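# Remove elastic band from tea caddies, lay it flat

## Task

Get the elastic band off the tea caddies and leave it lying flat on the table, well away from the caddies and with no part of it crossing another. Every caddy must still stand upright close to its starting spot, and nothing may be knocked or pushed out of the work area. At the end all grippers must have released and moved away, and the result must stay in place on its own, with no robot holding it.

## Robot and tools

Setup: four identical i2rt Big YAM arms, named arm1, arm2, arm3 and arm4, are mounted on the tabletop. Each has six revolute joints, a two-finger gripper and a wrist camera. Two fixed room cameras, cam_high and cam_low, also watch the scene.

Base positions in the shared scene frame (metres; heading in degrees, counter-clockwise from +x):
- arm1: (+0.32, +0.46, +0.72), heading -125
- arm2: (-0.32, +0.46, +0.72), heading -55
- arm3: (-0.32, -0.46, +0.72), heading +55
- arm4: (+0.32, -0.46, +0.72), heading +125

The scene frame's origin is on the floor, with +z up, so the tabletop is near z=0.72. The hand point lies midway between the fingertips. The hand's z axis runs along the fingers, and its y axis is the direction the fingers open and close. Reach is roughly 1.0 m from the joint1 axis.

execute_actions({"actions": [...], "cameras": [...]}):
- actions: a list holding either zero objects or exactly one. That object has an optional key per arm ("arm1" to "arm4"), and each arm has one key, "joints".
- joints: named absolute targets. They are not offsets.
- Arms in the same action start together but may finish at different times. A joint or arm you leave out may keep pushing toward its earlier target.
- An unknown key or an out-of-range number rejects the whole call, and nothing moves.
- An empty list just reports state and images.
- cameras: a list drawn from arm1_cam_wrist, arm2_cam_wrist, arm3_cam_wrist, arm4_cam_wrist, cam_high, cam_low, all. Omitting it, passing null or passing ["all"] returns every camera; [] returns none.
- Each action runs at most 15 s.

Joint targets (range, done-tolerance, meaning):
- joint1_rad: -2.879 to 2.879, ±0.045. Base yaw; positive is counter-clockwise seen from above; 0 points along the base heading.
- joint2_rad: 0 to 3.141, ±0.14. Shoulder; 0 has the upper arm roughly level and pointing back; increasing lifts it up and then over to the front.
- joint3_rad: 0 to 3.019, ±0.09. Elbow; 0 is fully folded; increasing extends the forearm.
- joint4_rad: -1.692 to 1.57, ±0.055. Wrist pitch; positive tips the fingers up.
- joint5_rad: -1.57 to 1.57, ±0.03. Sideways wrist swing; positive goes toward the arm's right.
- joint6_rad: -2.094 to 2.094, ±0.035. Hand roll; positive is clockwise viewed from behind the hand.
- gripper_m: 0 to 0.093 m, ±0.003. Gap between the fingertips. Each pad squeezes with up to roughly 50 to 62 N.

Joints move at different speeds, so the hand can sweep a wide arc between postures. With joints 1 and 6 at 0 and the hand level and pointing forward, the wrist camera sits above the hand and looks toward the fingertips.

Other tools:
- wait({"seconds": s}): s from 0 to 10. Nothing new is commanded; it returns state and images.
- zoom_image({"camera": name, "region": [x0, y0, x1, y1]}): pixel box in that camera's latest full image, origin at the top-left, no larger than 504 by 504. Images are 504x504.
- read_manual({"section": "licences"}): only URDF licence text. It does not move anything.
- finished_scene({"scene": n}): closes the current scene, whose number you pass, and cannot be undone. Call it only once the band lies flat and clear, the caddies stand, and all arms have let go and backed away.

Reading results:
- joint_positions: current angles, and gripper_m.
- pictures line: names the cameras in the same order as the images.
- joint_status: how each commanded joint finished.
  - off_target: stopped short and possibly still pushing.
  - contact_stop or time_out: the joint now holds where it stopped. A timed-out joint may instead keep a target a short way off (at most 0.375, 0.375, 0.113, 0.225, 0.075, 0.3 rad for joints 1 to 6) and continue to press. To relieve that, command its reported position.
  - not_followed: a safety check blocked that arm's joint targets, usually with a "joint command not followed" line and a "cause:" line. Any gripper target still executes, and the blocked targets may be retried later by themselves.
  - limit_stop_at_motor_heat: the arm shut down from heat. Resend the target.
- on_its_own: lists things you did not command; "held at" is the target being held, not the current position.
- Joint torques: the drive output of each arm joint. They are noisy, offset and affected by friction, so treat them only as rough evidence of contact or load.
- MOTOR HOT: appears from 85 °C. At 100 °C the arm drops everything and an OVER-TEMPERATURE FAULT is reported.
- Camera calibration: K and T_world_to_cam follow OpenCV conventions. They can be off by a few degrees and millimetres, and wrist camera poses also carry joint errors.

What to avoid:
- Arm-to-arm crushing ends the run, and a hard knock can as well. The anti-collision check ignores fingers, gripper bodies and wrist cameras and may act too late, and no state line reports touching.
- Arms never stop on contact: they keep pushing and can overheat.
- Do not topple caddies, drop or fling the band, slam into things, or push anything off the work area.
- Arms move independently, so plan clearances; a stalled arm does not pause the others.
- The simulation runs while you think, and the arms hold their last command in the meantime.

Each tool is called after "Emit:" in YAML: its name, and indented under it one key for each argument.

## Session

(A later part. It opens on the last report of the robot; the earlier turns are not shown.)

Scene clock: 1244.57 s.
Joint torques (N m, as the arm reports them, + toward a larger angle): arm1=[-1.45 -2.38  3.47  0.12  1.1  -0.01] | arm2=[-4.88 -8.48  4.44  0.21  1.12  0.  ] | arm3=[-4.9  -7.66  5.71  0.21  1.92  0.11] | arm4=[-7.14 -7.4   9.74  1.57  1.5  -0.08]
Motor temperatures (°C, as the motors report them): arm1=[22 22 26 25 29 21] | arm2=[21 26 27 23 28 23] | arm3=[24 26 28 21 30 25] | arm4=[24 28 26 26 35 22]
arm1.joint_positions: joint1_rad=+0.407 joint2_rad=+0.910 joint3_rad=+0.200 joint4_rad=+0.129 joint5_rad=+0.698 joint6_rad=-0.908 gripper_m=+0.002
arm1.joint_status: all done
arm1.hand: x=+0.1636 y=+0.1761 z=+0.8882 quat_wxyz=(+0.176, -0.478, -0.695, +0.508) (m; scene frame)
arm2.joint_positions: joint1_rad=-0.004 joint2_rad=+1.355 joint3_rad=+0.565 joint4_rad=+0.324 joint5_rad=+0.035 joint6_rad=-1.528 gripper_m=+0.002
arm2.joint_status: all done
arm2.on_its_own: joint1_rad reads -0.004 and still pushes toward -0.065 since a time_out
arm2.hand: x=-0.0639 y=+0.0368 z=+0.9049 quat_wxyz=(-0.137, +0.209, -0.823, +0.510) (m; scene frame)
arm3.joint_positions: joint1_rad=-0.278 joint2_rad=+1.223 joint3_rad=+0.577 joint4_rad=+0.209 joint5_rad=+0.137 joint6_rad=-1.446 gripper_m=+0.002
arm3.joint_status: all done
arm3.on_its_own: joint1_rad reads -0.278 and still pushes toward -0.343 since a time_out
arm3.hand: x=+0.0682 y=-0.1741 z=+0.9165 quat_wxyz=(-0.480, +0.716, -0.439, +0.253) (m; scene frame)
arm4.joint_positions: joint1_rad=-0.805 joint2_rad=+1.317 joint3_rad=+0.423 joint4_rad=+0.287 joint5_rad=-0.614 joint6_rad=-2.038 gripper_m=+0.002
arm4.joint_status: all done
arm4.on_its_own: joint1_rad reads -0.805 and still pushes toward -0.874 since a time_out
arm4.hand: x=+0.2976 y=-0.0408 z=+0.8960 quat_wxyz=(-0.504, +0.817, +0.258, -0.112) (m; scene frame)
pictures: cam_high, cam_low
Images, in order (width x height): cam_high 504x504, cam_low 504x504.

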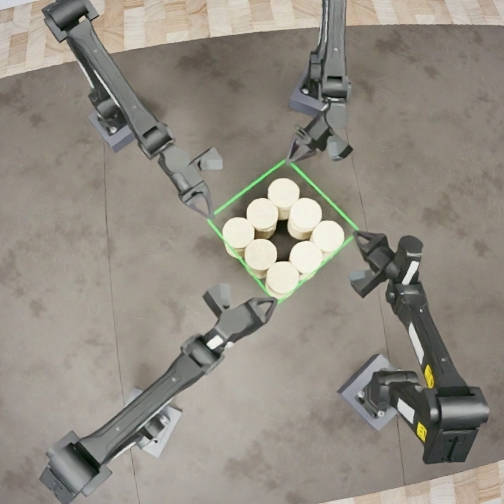

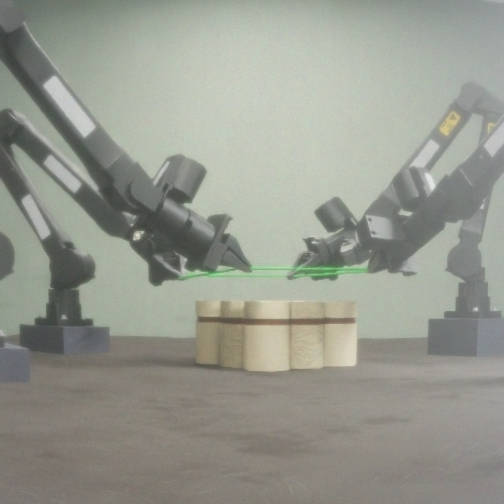

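Emit:
execute_actions:
  actions:
    - {"arm1":{"joints":{"joint1_rad":0.087,"joint2_rad":1.175,"joint3_rad":0.714,"joint4_rad":-0.324}},"arm2":{"joints":{"joint1_rad":-0.19,"joint2_rad":1.04,"joint4_rad":-0.24}},"arm3":{"joints":{"joint1_rad":0.22,"joint2_rad":0.912,"joint3_rad":0.59,"joint4_rad":-0.32}},"arm4":{"joints":{"joint1_rad":-0.285,"joint2_rad":1.25,"joint3_rad":0.725,"joint4_rad":-0.28}}}
  cameras: ["cam_high","cam_low"]

Scene clock: 1365.87 s.
Joint torques (N m, as the arm reports them, + toward a larger angle): arm1=[-1.34 -6.69 10.47  0.69  0.64 -0.01] | arm2=[-2.02 -3.91  7.65  0.17  0.32 -0.07] | arm3=[ 1.85 -3.77 10.24  0.64  0.11  0.06] | arm4=[-1.92 -9.14 12.95  0.44 -0.12 -0.07]
Motor temperatures (°C, as the motors report them): arm1=[22 22 27 25 29 21] | arm2=[22 25 27 23 29 23] | arm3=[24 25 29 20 32 25] | arm4=[24 27 30 26 38 22]
arm1.joint_positions: joint1_rad=+0.096 joint2_rad=+1.175 joint3_rad=+0.679 joint4_rad=-0.305 joint5_rad=+0.711 joint6_rad=-0.908 gripper_m=+0.002
arm1.joint_status: all done
arm1.hand: x=+0.0323 y=+0.1381 z=+0.9562 quat_wxyz=(+0.283, -0.575, -0.665, +0.382) (m; scene frame)
arm2.joint_positions: joint1_rad=-0.168 joint2_rad=+1.037 joint3_rad=+0.536 joint4_rad=-0.207 joint5_rad=+0.056 joint6_rad=-1.528 gripper_m=+0.002
arm2.joint_status: all done
arm2.hand: x=-0.1731 y=+0.0794 z=+0.9192 quat_wxyz=(-0.062, +0.147, -0.894, +0.418) (m; scene frame)
arm3.joint_positions: joint1_rad=+0.206 joint2_rad=+0.911 joint3_rad=+0.584 joint4_rad=-0.293 joint5_rad=+0.180 joint6_rad=-1.446 gripper_m=+0.002
arm3.joint_status: all done
arm3.hand: x=-0.1345 y=-0.1030 z=+0.9463 quat_wxyz=(-0.444, +0.842, -0.270, +0.144) (m; scene frame)
arm4.joint_positions: joint1_rad=-0.275 joint2_rad=+1.267 joint3_rad=+0.687 joint4_rad=-0.255 joint5_rad=-0.571 joint6_rad=-2.038 gripper_m=+0.002
arm4.joint_status: all done
arm4.hand: x=+0.0835 y=-0.0778 z=+0.9424 quat_wxyz=(-0.360, +0.782, +0.448, -0.241) (m; scene frame)
pictures: cam_high, cam_low
Images, in order (width x height): cam_high 504x504, cam_low 504x504.

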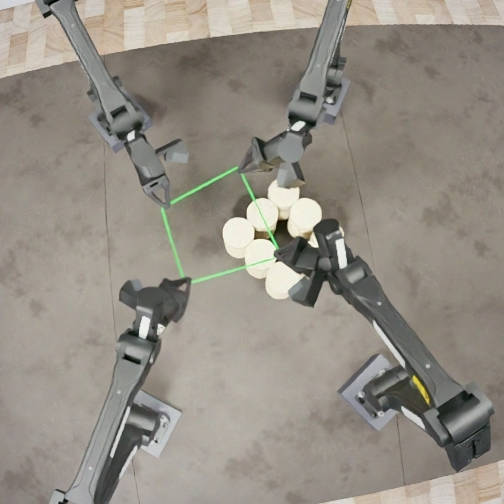

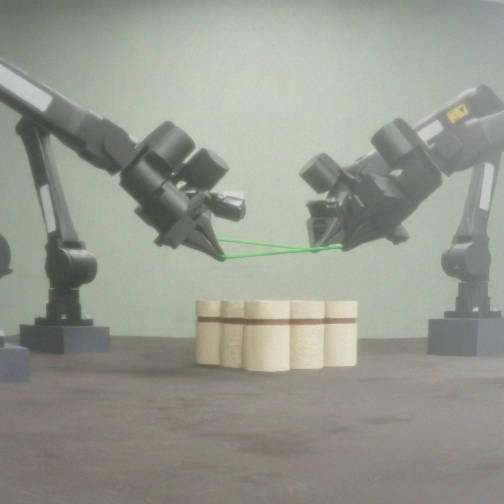

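Emit:
zoom_image:
  camera: "cam_low"
  region: [180, 170, 380, 320]

Emit:
zoom_image:
  camera: "cam_high"
  region: [130, 140, 310, 320]

Region (180, 170, 380, 320) of cam_low's 504x504 image, scaled by 2.520, with more detail than that image has; it fills the top 378 rows of this view, and the rest is white.

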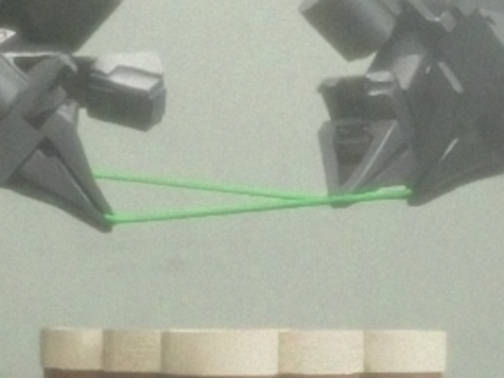

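Region (130, 140, 310, 320) of cam_high's 504x504 image, scaled by 2.800, with more detail than that image has.

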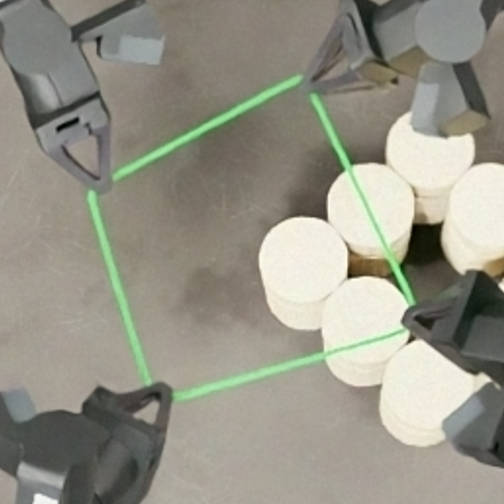

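Emit:
execute_actions:
  actions:
    - {"arm1":{"joints":{"joint1_rad":-0.354,"joint2_rad":1.996,"joint3_rad":1.282,"joint4_rad":-0.427,"joint5_rad":0.115,"joint6_rad":-1.295}},"arm2":{"joints":{"joint1_rad":-0.70,"joint2_rad":1.505,"joint6_rad":-1.7}},"arm3":{"joints":{"joint1_rad":0.849,"joint2_rad":1.382,"joint4_rad":-0.412,"joint6_rad":-1.2}},"arm4":{"joints":{"joint1_rad":0.302,"joint2_rad":2.052,"joint3_rad":1.299,"joint4_rad":-0.388,"joint5_rad":-0.095,"joint6_rad":-1.802}}}

Scene clock: 1484.93 s.
Joint torques (N m, as the arm reports them, + toward a larger angle): arm1=[ -1.04 -15.33   8.74   0.64   0.02  -0.11] | arm2=[-0.36 -6.72  4.96  0.12  0.04 -0.12] | arm3=[ 1.46 -6.42  7.14  0.09  0.05  0.16] | arm4=[ -0.72 -16.84  11.2    0.79  -0.16   0.01]
Motor temperatures (°C, as the motors report them): arm1=[22 23 34 25 27 21] | arm2=[21 24 30 23 25 23] | arm3=[24 24 33 20 26 25] | arm4=[23 28 35 25 29 22]
arm1.joint_positions: joint1_rad=-0.348 joint2_rad=+1.995 joint3_rad=+1.250 joint4_rad=-0.417 joint5_rad=+0.114 joint6_rad=-1.281 gripper_m=+0.002
arm1.joint_status: all done
arm1.hand: x=-0.1784 y=+0.0952 z=+0.7415 quat_wxyz=(+0.112, -0.561, -0.801, +0.176) (m; scene frame)
arm2.joint_positions: joint1_rad=-0.695 joint2_rad=+1.490 joint3_rad=+0.532 joint4_rad=-0.218 joint5_rad=+0.063 joint6_rad=-1.687 gripper_m=+0.002
arm2.joint_status: all done
arm2.hand: x=-0.3819 y=+0.0919 z=+0.7465 quat_wxyz=(+0.057, -0.016, -0.979, +0.195) (m; scene frame)
arm3.joint_positions: joint1_rad=+0.840 joint2_rad=+1.374 joint3_rad=+0.584 joint4_rad=-0.391 joint5_rad=+0.183 joint6_rad=-1.207 gripper_m=+0.002
arm3.joint_status: all done
arm3.hand: x=-0.3754 y=-0.0875 z=+0.7568 quat_wxyz=(-0.214, +0.973, -0.082, +0.032) (m; scene frame)
arm4.joint_positions: joint1_rad=+0.300 joint2_rad=+2.057 joint3_rad=+1.261 joint4_rad=-0.379 joint5_rad=-0.095 joint6_rad=-1.812 gripper_m=+0.002
arm4.joint_status: all done
arm4.hand: x=-0.1837 y=-0.0976 z=+0.7359 quat_wxyz=(-0.169, +0.813, +0.546, -0.109) (m; scene frame)
pictures: arm1_cam_wrist, arm2_cam_wrist, arm3_cam_wrist, arm4_cam_wrist, cam_high, cam_low
camera_calibration (this result's frames):
arm1_cam_wrist: T_world_to_cam=[[-0.863312, -0.309446, 0.398668, -0.420469], [-0.0716402, 0.8571, 0.510144, -0.468118], [-0.499561, 0.411853, -0.762113, 0.561347], [0, 0, 0, 1]] pos_world=[-0.116105, 0.0399191, 0.834246]
arm2_cam_wrist: T_world_to_cam=[[-0.0111302, -0.916791, 0.399212, -0.220349], [-0.743368, 0.274608, 0.609914, -0.755118], [-0.66879, -0.289973, -0.68457, 0.402259], [0, 0, 0, 1]] pos_world=[-0.294756, 0.121991, 0.823896]
arm3_cam_wrist: T_world_to_cam=[[0.150731, 0.889886, 0.430562, -0.193118], [0.744564, -0.388701, 0.542711, -0.154465], [0.650311, 0.238778, -0.721166, 0.937168], [0, 0, 0, 1]] pos_world=[-0.465333, -0.111963, 0.842833]
arm4_cam_wrist: T_world_to_cam=[[-0.852943, 0.341898, 0.394455, -0.410887], [0.516078, 0.665852, 0.538799, -0.232535], [-0.0784344, 0.663134, -0.74438, 0.724908], [0, 0, 0, 1]] pos_world=[-0.173599, -0.185395, 0.826973]
Images, in order (width x height): arm1_cam_wrist 504x504, arm2_cam_wrist 504x504, arm3_cam_wrist 504x504, arm4_cam_wrist 504x504, cam_high 504x504, cam_low 504x504.

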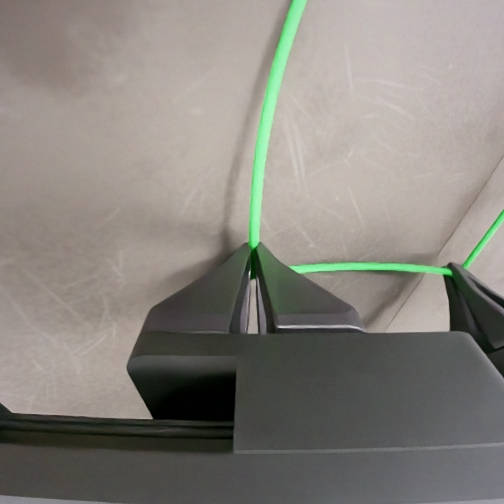

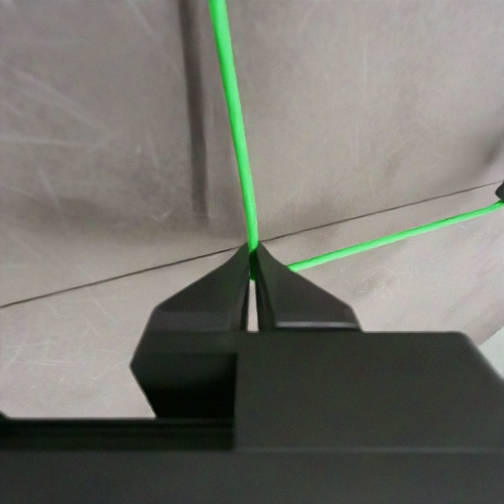

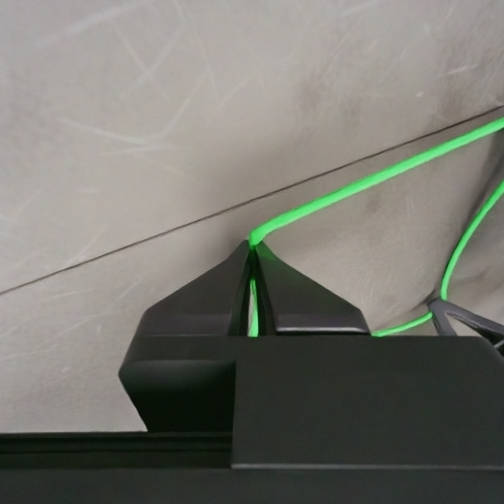

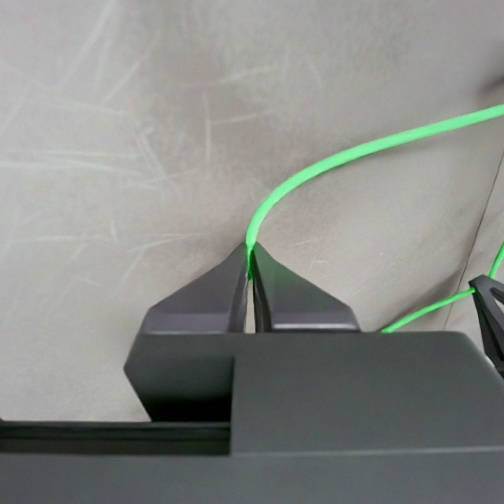

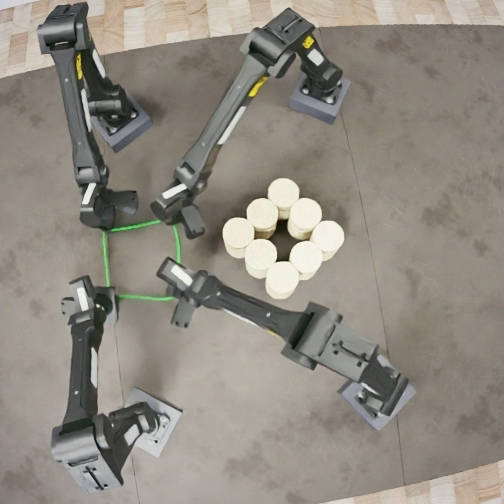

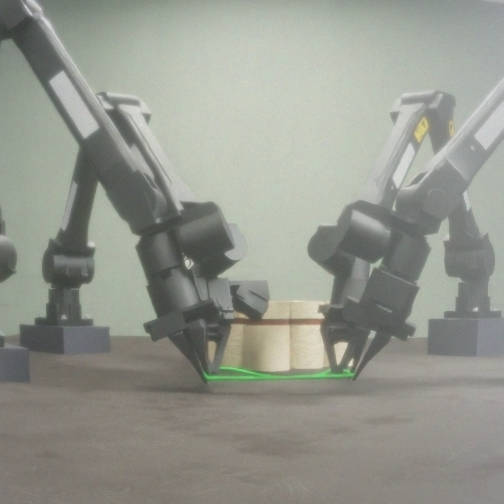

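Emit:
zoom_image:
  camera: "cam_low"
  region: [180, 320, 380, 420]

Emit:
zoom_image:
  camera: "cam_high"
  region: [60, 170, 240, 350]

Region (180, 320, 380, 420) of cam_low's 504x504 image, scaled by 2.520, with more detail than that image has.

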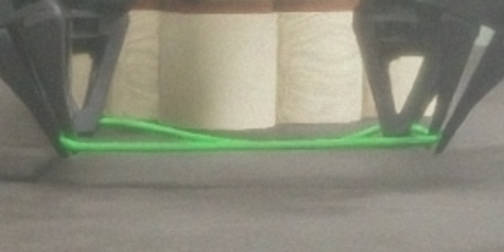

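Region (60, 170, 240, 350) of cam_high's 504x504 image, scaled by 2.800, with more detail than that image has.

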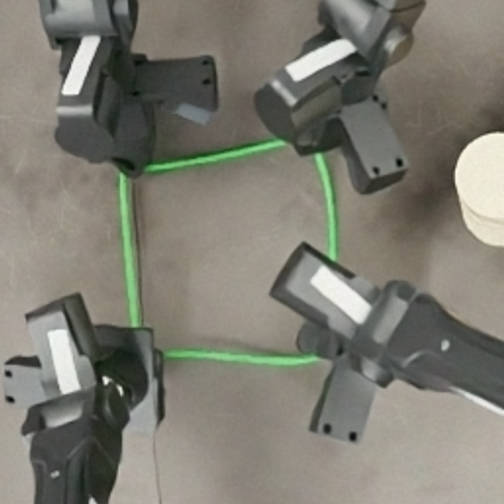

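Emit:
execute_actions:
  actions:
    - {"arm1":{"joints":{"gripper_m":0.03}},"arm2":{"joints":{"gripper_m":0.034}},"arm3":{"joints":{"gripper_m":0.034}},"arm4":{"joints":{"gripper_m":0.028}}}

Scene clock: 1521.87 s.
Joint torques (N m, as the arm reports them, + toward a larger angle): arm1=[ -0.96 -15.39   8.76   0.65   0.02  -0.12] | arm2=[-0.29 -6.82  5.31 -0.01  0.04 -0.09] | arm3=[ 1.63 -6.78  7.25  0.29  0.05  0.15] | arm4=[ -0.28 -16.99  11.15   0.63  -0.17  -0.03]
Motor temperatures (°C, as the motors report them): arm1=[22 25 33 25 26 21] | arm2=[21 25 29 23 25 23] | arm3=[24 24 31 20 26 25] | arm4=[23 30 35 25 28 22]
arm1.joint_positions: joint1_rad=-0.348 joint2_rad=+1.995 joint3_rad=+1.250 joint4_rad=-0.417 joint5_rad=+0.114 joint6_rad=-1.281 gripper_m=+0.030
arm1.joint_status: all done
arm1.hand: x=-0.1784 y=+0.0952 z=+0.7415 quat_wxyz=(+0.112, -0.561, -0.801, +0.176) (m; scene frame)
arm2.joint_positions: joint1_rad=-0.695 joint2_rad=+1.490 joint3_rad=+0.529 joint4_rad=-0.218 joint5_rad=+0.063 joint6_rad=-1.687 gripper_m=+0.034
arm2.joint_status: all done
arm2.hand: x=-0.3819 y=+0.0931 z=+0.7458 quat_wxyz=(+0.057, -0.016, -0.979, +0.194) (m; scene frame)
arm3.joint_positions: joint1_rad=+0.840 joint2_rad=+1.374 joint3_rad=+0.584 joint4_rad=-0.395 joint5_rad=+0.183 joint6_rad=-1.207 gripper_m=+0.034
arm3.joint_status: all done
arm3.hand: x=-0.3752 y=-0.0885 z=+0.7563 quat_wxyz=(-0.212, +0.973, -0.081, +0.033) (m; scene frame)
arm4.joint_positions: joint1_rad=+0.300 joint2_rad=+2.057 joint3_rad=+1.261 joint4_rad=-0.379 joint5_rad=-0.095 joint6_rad=-1.812 gripper_m=+0.028
arm4.joint_status: all done
arm4.hand: x=-0.1837 y=-0.0976 z=+0.7359 quat_wxyz=(-0.169, +0.814, +0.546, -0.109) (m; scene frame)
pictures: arm1_cam_wrist, arm2_cam_wrist, arm3_cam_wrist, arm4_cam_wrist, cam_high, cam_low
camera_calibration (this result's frames):
arm1_cam_wrist: T_world_to_cam=[[-0.86318, -0.309804, 0.398675, -0.420417], [-0.0719083, 0.857002, 0.510272, -0.468251], [-0.49975, 0.411788, -0.762024, 0.561254], [0, 0, 0, 1]] pos_world=[-0.11608, 0.0399275, 0.834234]
arm2_cam_wrist: T_world_to_cam=[[-0.0112578, -0.917728, 0.397049, -0.217275], [-0.74305, 0.273394, 0.610846, -0.755451], [-0.669141, -0.28815, -0.684996, 0.402161], [0, 0, 0, 1]] pos_world=[-0.294681, 0.123019, 0.823212]
arm3_cam_wrist: T_world_to_cam=[[0.150311, 0.89179, 0.426751, -0.189188], [0.74398, -0.386303, 0.54522, -0.156705], [0.651077, 0.235542, -0.721539, 0.937229], [0, 0, 0, 1]] pos_world=[-0.465185, -0.112576, 0.842422]
arm4_cam_wrist: T_world_to_cam=[[-0.852799, 0.342251, 0.394458, -0.410829], [0.516344, 0.665746, 0.538676, -0.232407], [-0.0782462, 0.663059, -0.744467, 0.724999], [0, 0, 0, 1]] pos_world=[-0.173624, -0.185386, 0.826984]
Images, in order (width x height): arm1_cam_wrist 504x504, arm2_cam_wrist 504x504, arm3_cam_wrist 504x504, arm4_cam_wrist 504x504, cam_high 504x504, cam_low 504x504.

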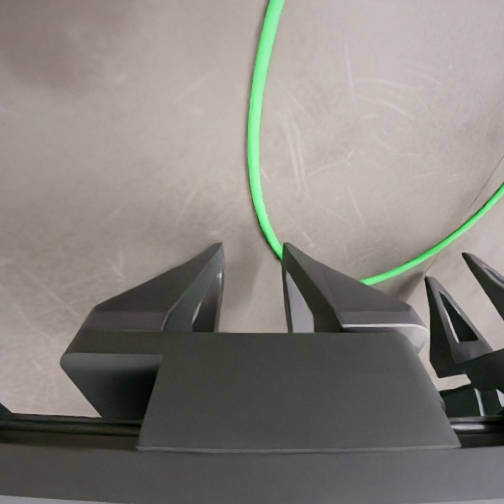

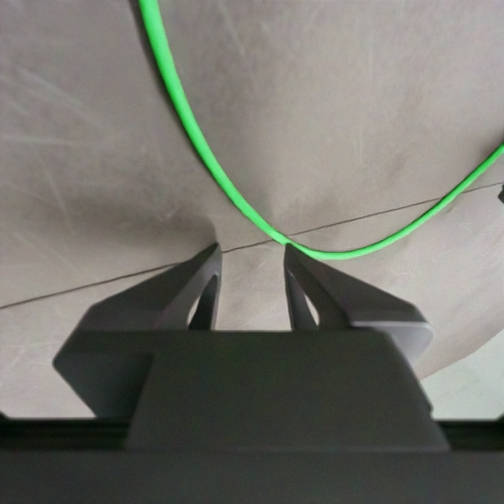

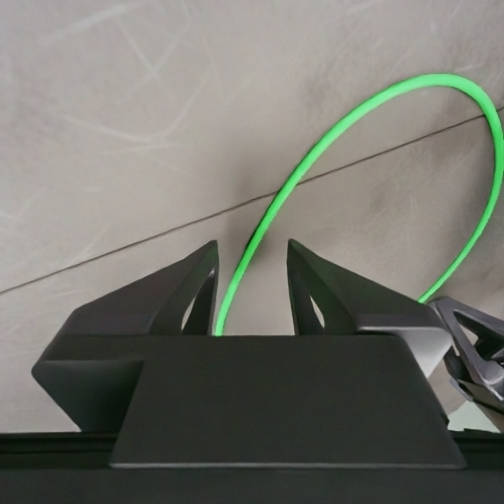

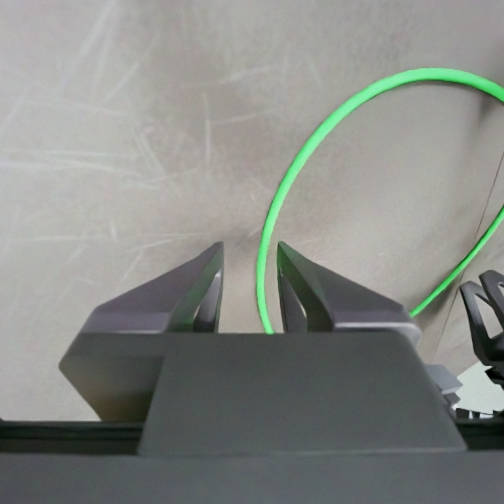

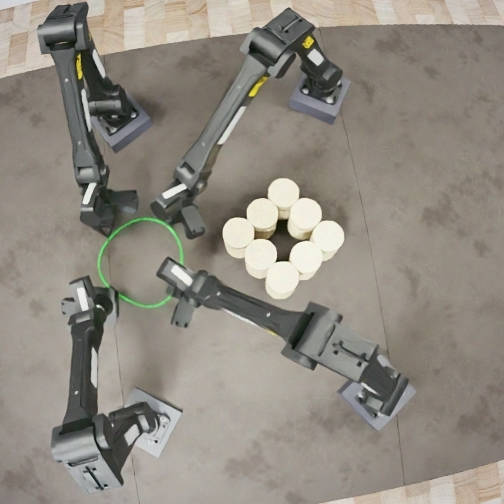

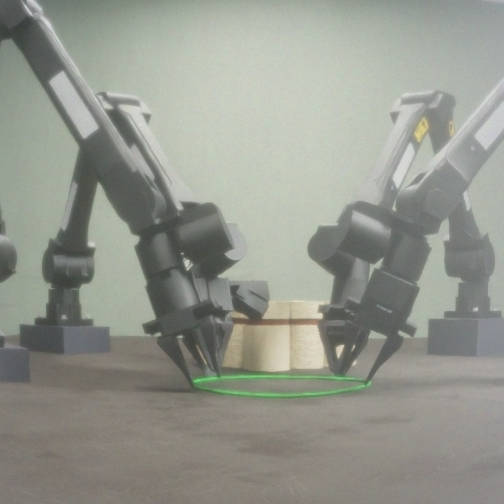

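Emit:
execute_actions:
  actions:
    - {"arm1":{"joints":{"joint2_rad":1.40,"joint4_rad":-0.96}},"arm2":{"joints":{"joint1_rad":-0.95,"joint2_rad":0.89,"joint4_rad":-0.70}},"arm3":{"joints":{"joint1_rad":1.10,"joint2_rad":0.78,"joint4_rad":-0.87}},"arm4":{"joints":{"joint2_rad":1.46,"joint4_rad":-0.92}}}
  cameras: ["cam_high","cam_low"]

Scene clock: 1534.67 s.
Joint torques (N m, as the arm reports them, + toward a larger angle): arm1=[ -1.01 -10.85  10.79   0.77   0.01  -0.11] | arm2=[-0.04 -3.32  8.31  0.21 -0.01 -0.14] | arm3=[ 1.21 -2.08  9.85  0.59  0.07  0.17] | arm4=[ -0.45 -12.43  13.63   0.82  -0.15   0.02]
Motor temperatures (°C, as the motors report them): arm1=[22 25 34 25 26 21] | arm2=[21 25 29 22 24 23] | arm3=[24 24 31 20 25 25] | arm4=[23 30 35 25 28 22]
arm1.joint_positions: joint1_rad=-0.348 joint2_rad=+1.405 joint3_rad=+1.250 joint4_rad=-0.952 joint5_rad=+0.114 joint6_rad=-1.281 gripper_m=+0.030
arm1.joint_status: all done
arm1.hand: x=-0.0977 y=+0.1604 z=+1.0148 quat_wxyz=(+0.120, -0.559, -0.795, +0.202) (m; scene frame)
arm2.joint_positions: joint1_rad=-0.947 joint2_rad=+0.895 joint3_rad=+0.526 joint4_rad=-0.680 joint5_rad=+0.065 joint6_rad=-1.687 gripper_m=+0.034
arm2.joint_status: all done
arm2.hand: x=-0.4503 y=+0.1726 z=+0.8898 quat_wxyz=(+0.096, -0.140, -0.954, +0.247) (m; scene frame)
arm3.joint_positions: joint1_rad=+1.093 joint2_rad=+0.783 joint3_rad=+0.584 joint4_rad=-0.853 joint5_rad=+0.182 joint6_rad=-1.207 gripper_m=+0.034
arm3.joint_status: all done
arm3.hand: x=-0.4309 y=-0.1844 z=+0.8959 quat_wxyz=(-0.272, +0.961, +0.036, -0.022) (m; scene frame)
arm4.joint_positions: joint1_rad=+0.300 joint2_rad=+1.460 joint3_rad=+1.265 joint4_rad=-0.912 joint5_rad=-0.095 joint6_rad=-1.811 gripper_m=+0.028
arm4.joint_status: all done
arm4.hand: x=-0.1136 y=-0.1511 z=+1.0225 quat_wxyz=(-0.200, +0.807, +0.543, -0.120) (m; scene frame)
pictures: cam_high, cam_low
Images, in order (width x height): cam_high 504x504, cam_low 504x504.

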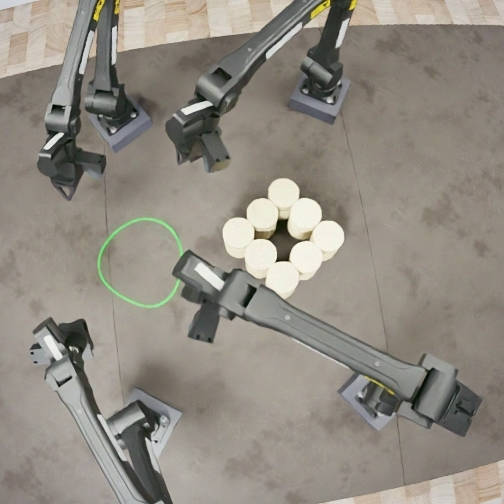

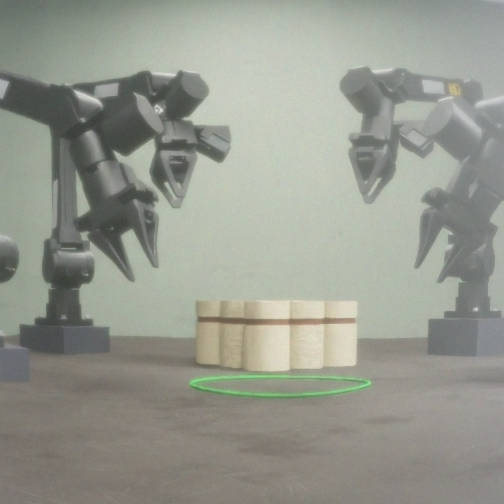

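The band now lies flat in an open loop about 12 cm from the caddies. All the caddies are upright and in place, and the arms are clear.

Emit:
finished_scene:
  scene: 2

The scene is finished: the task was done.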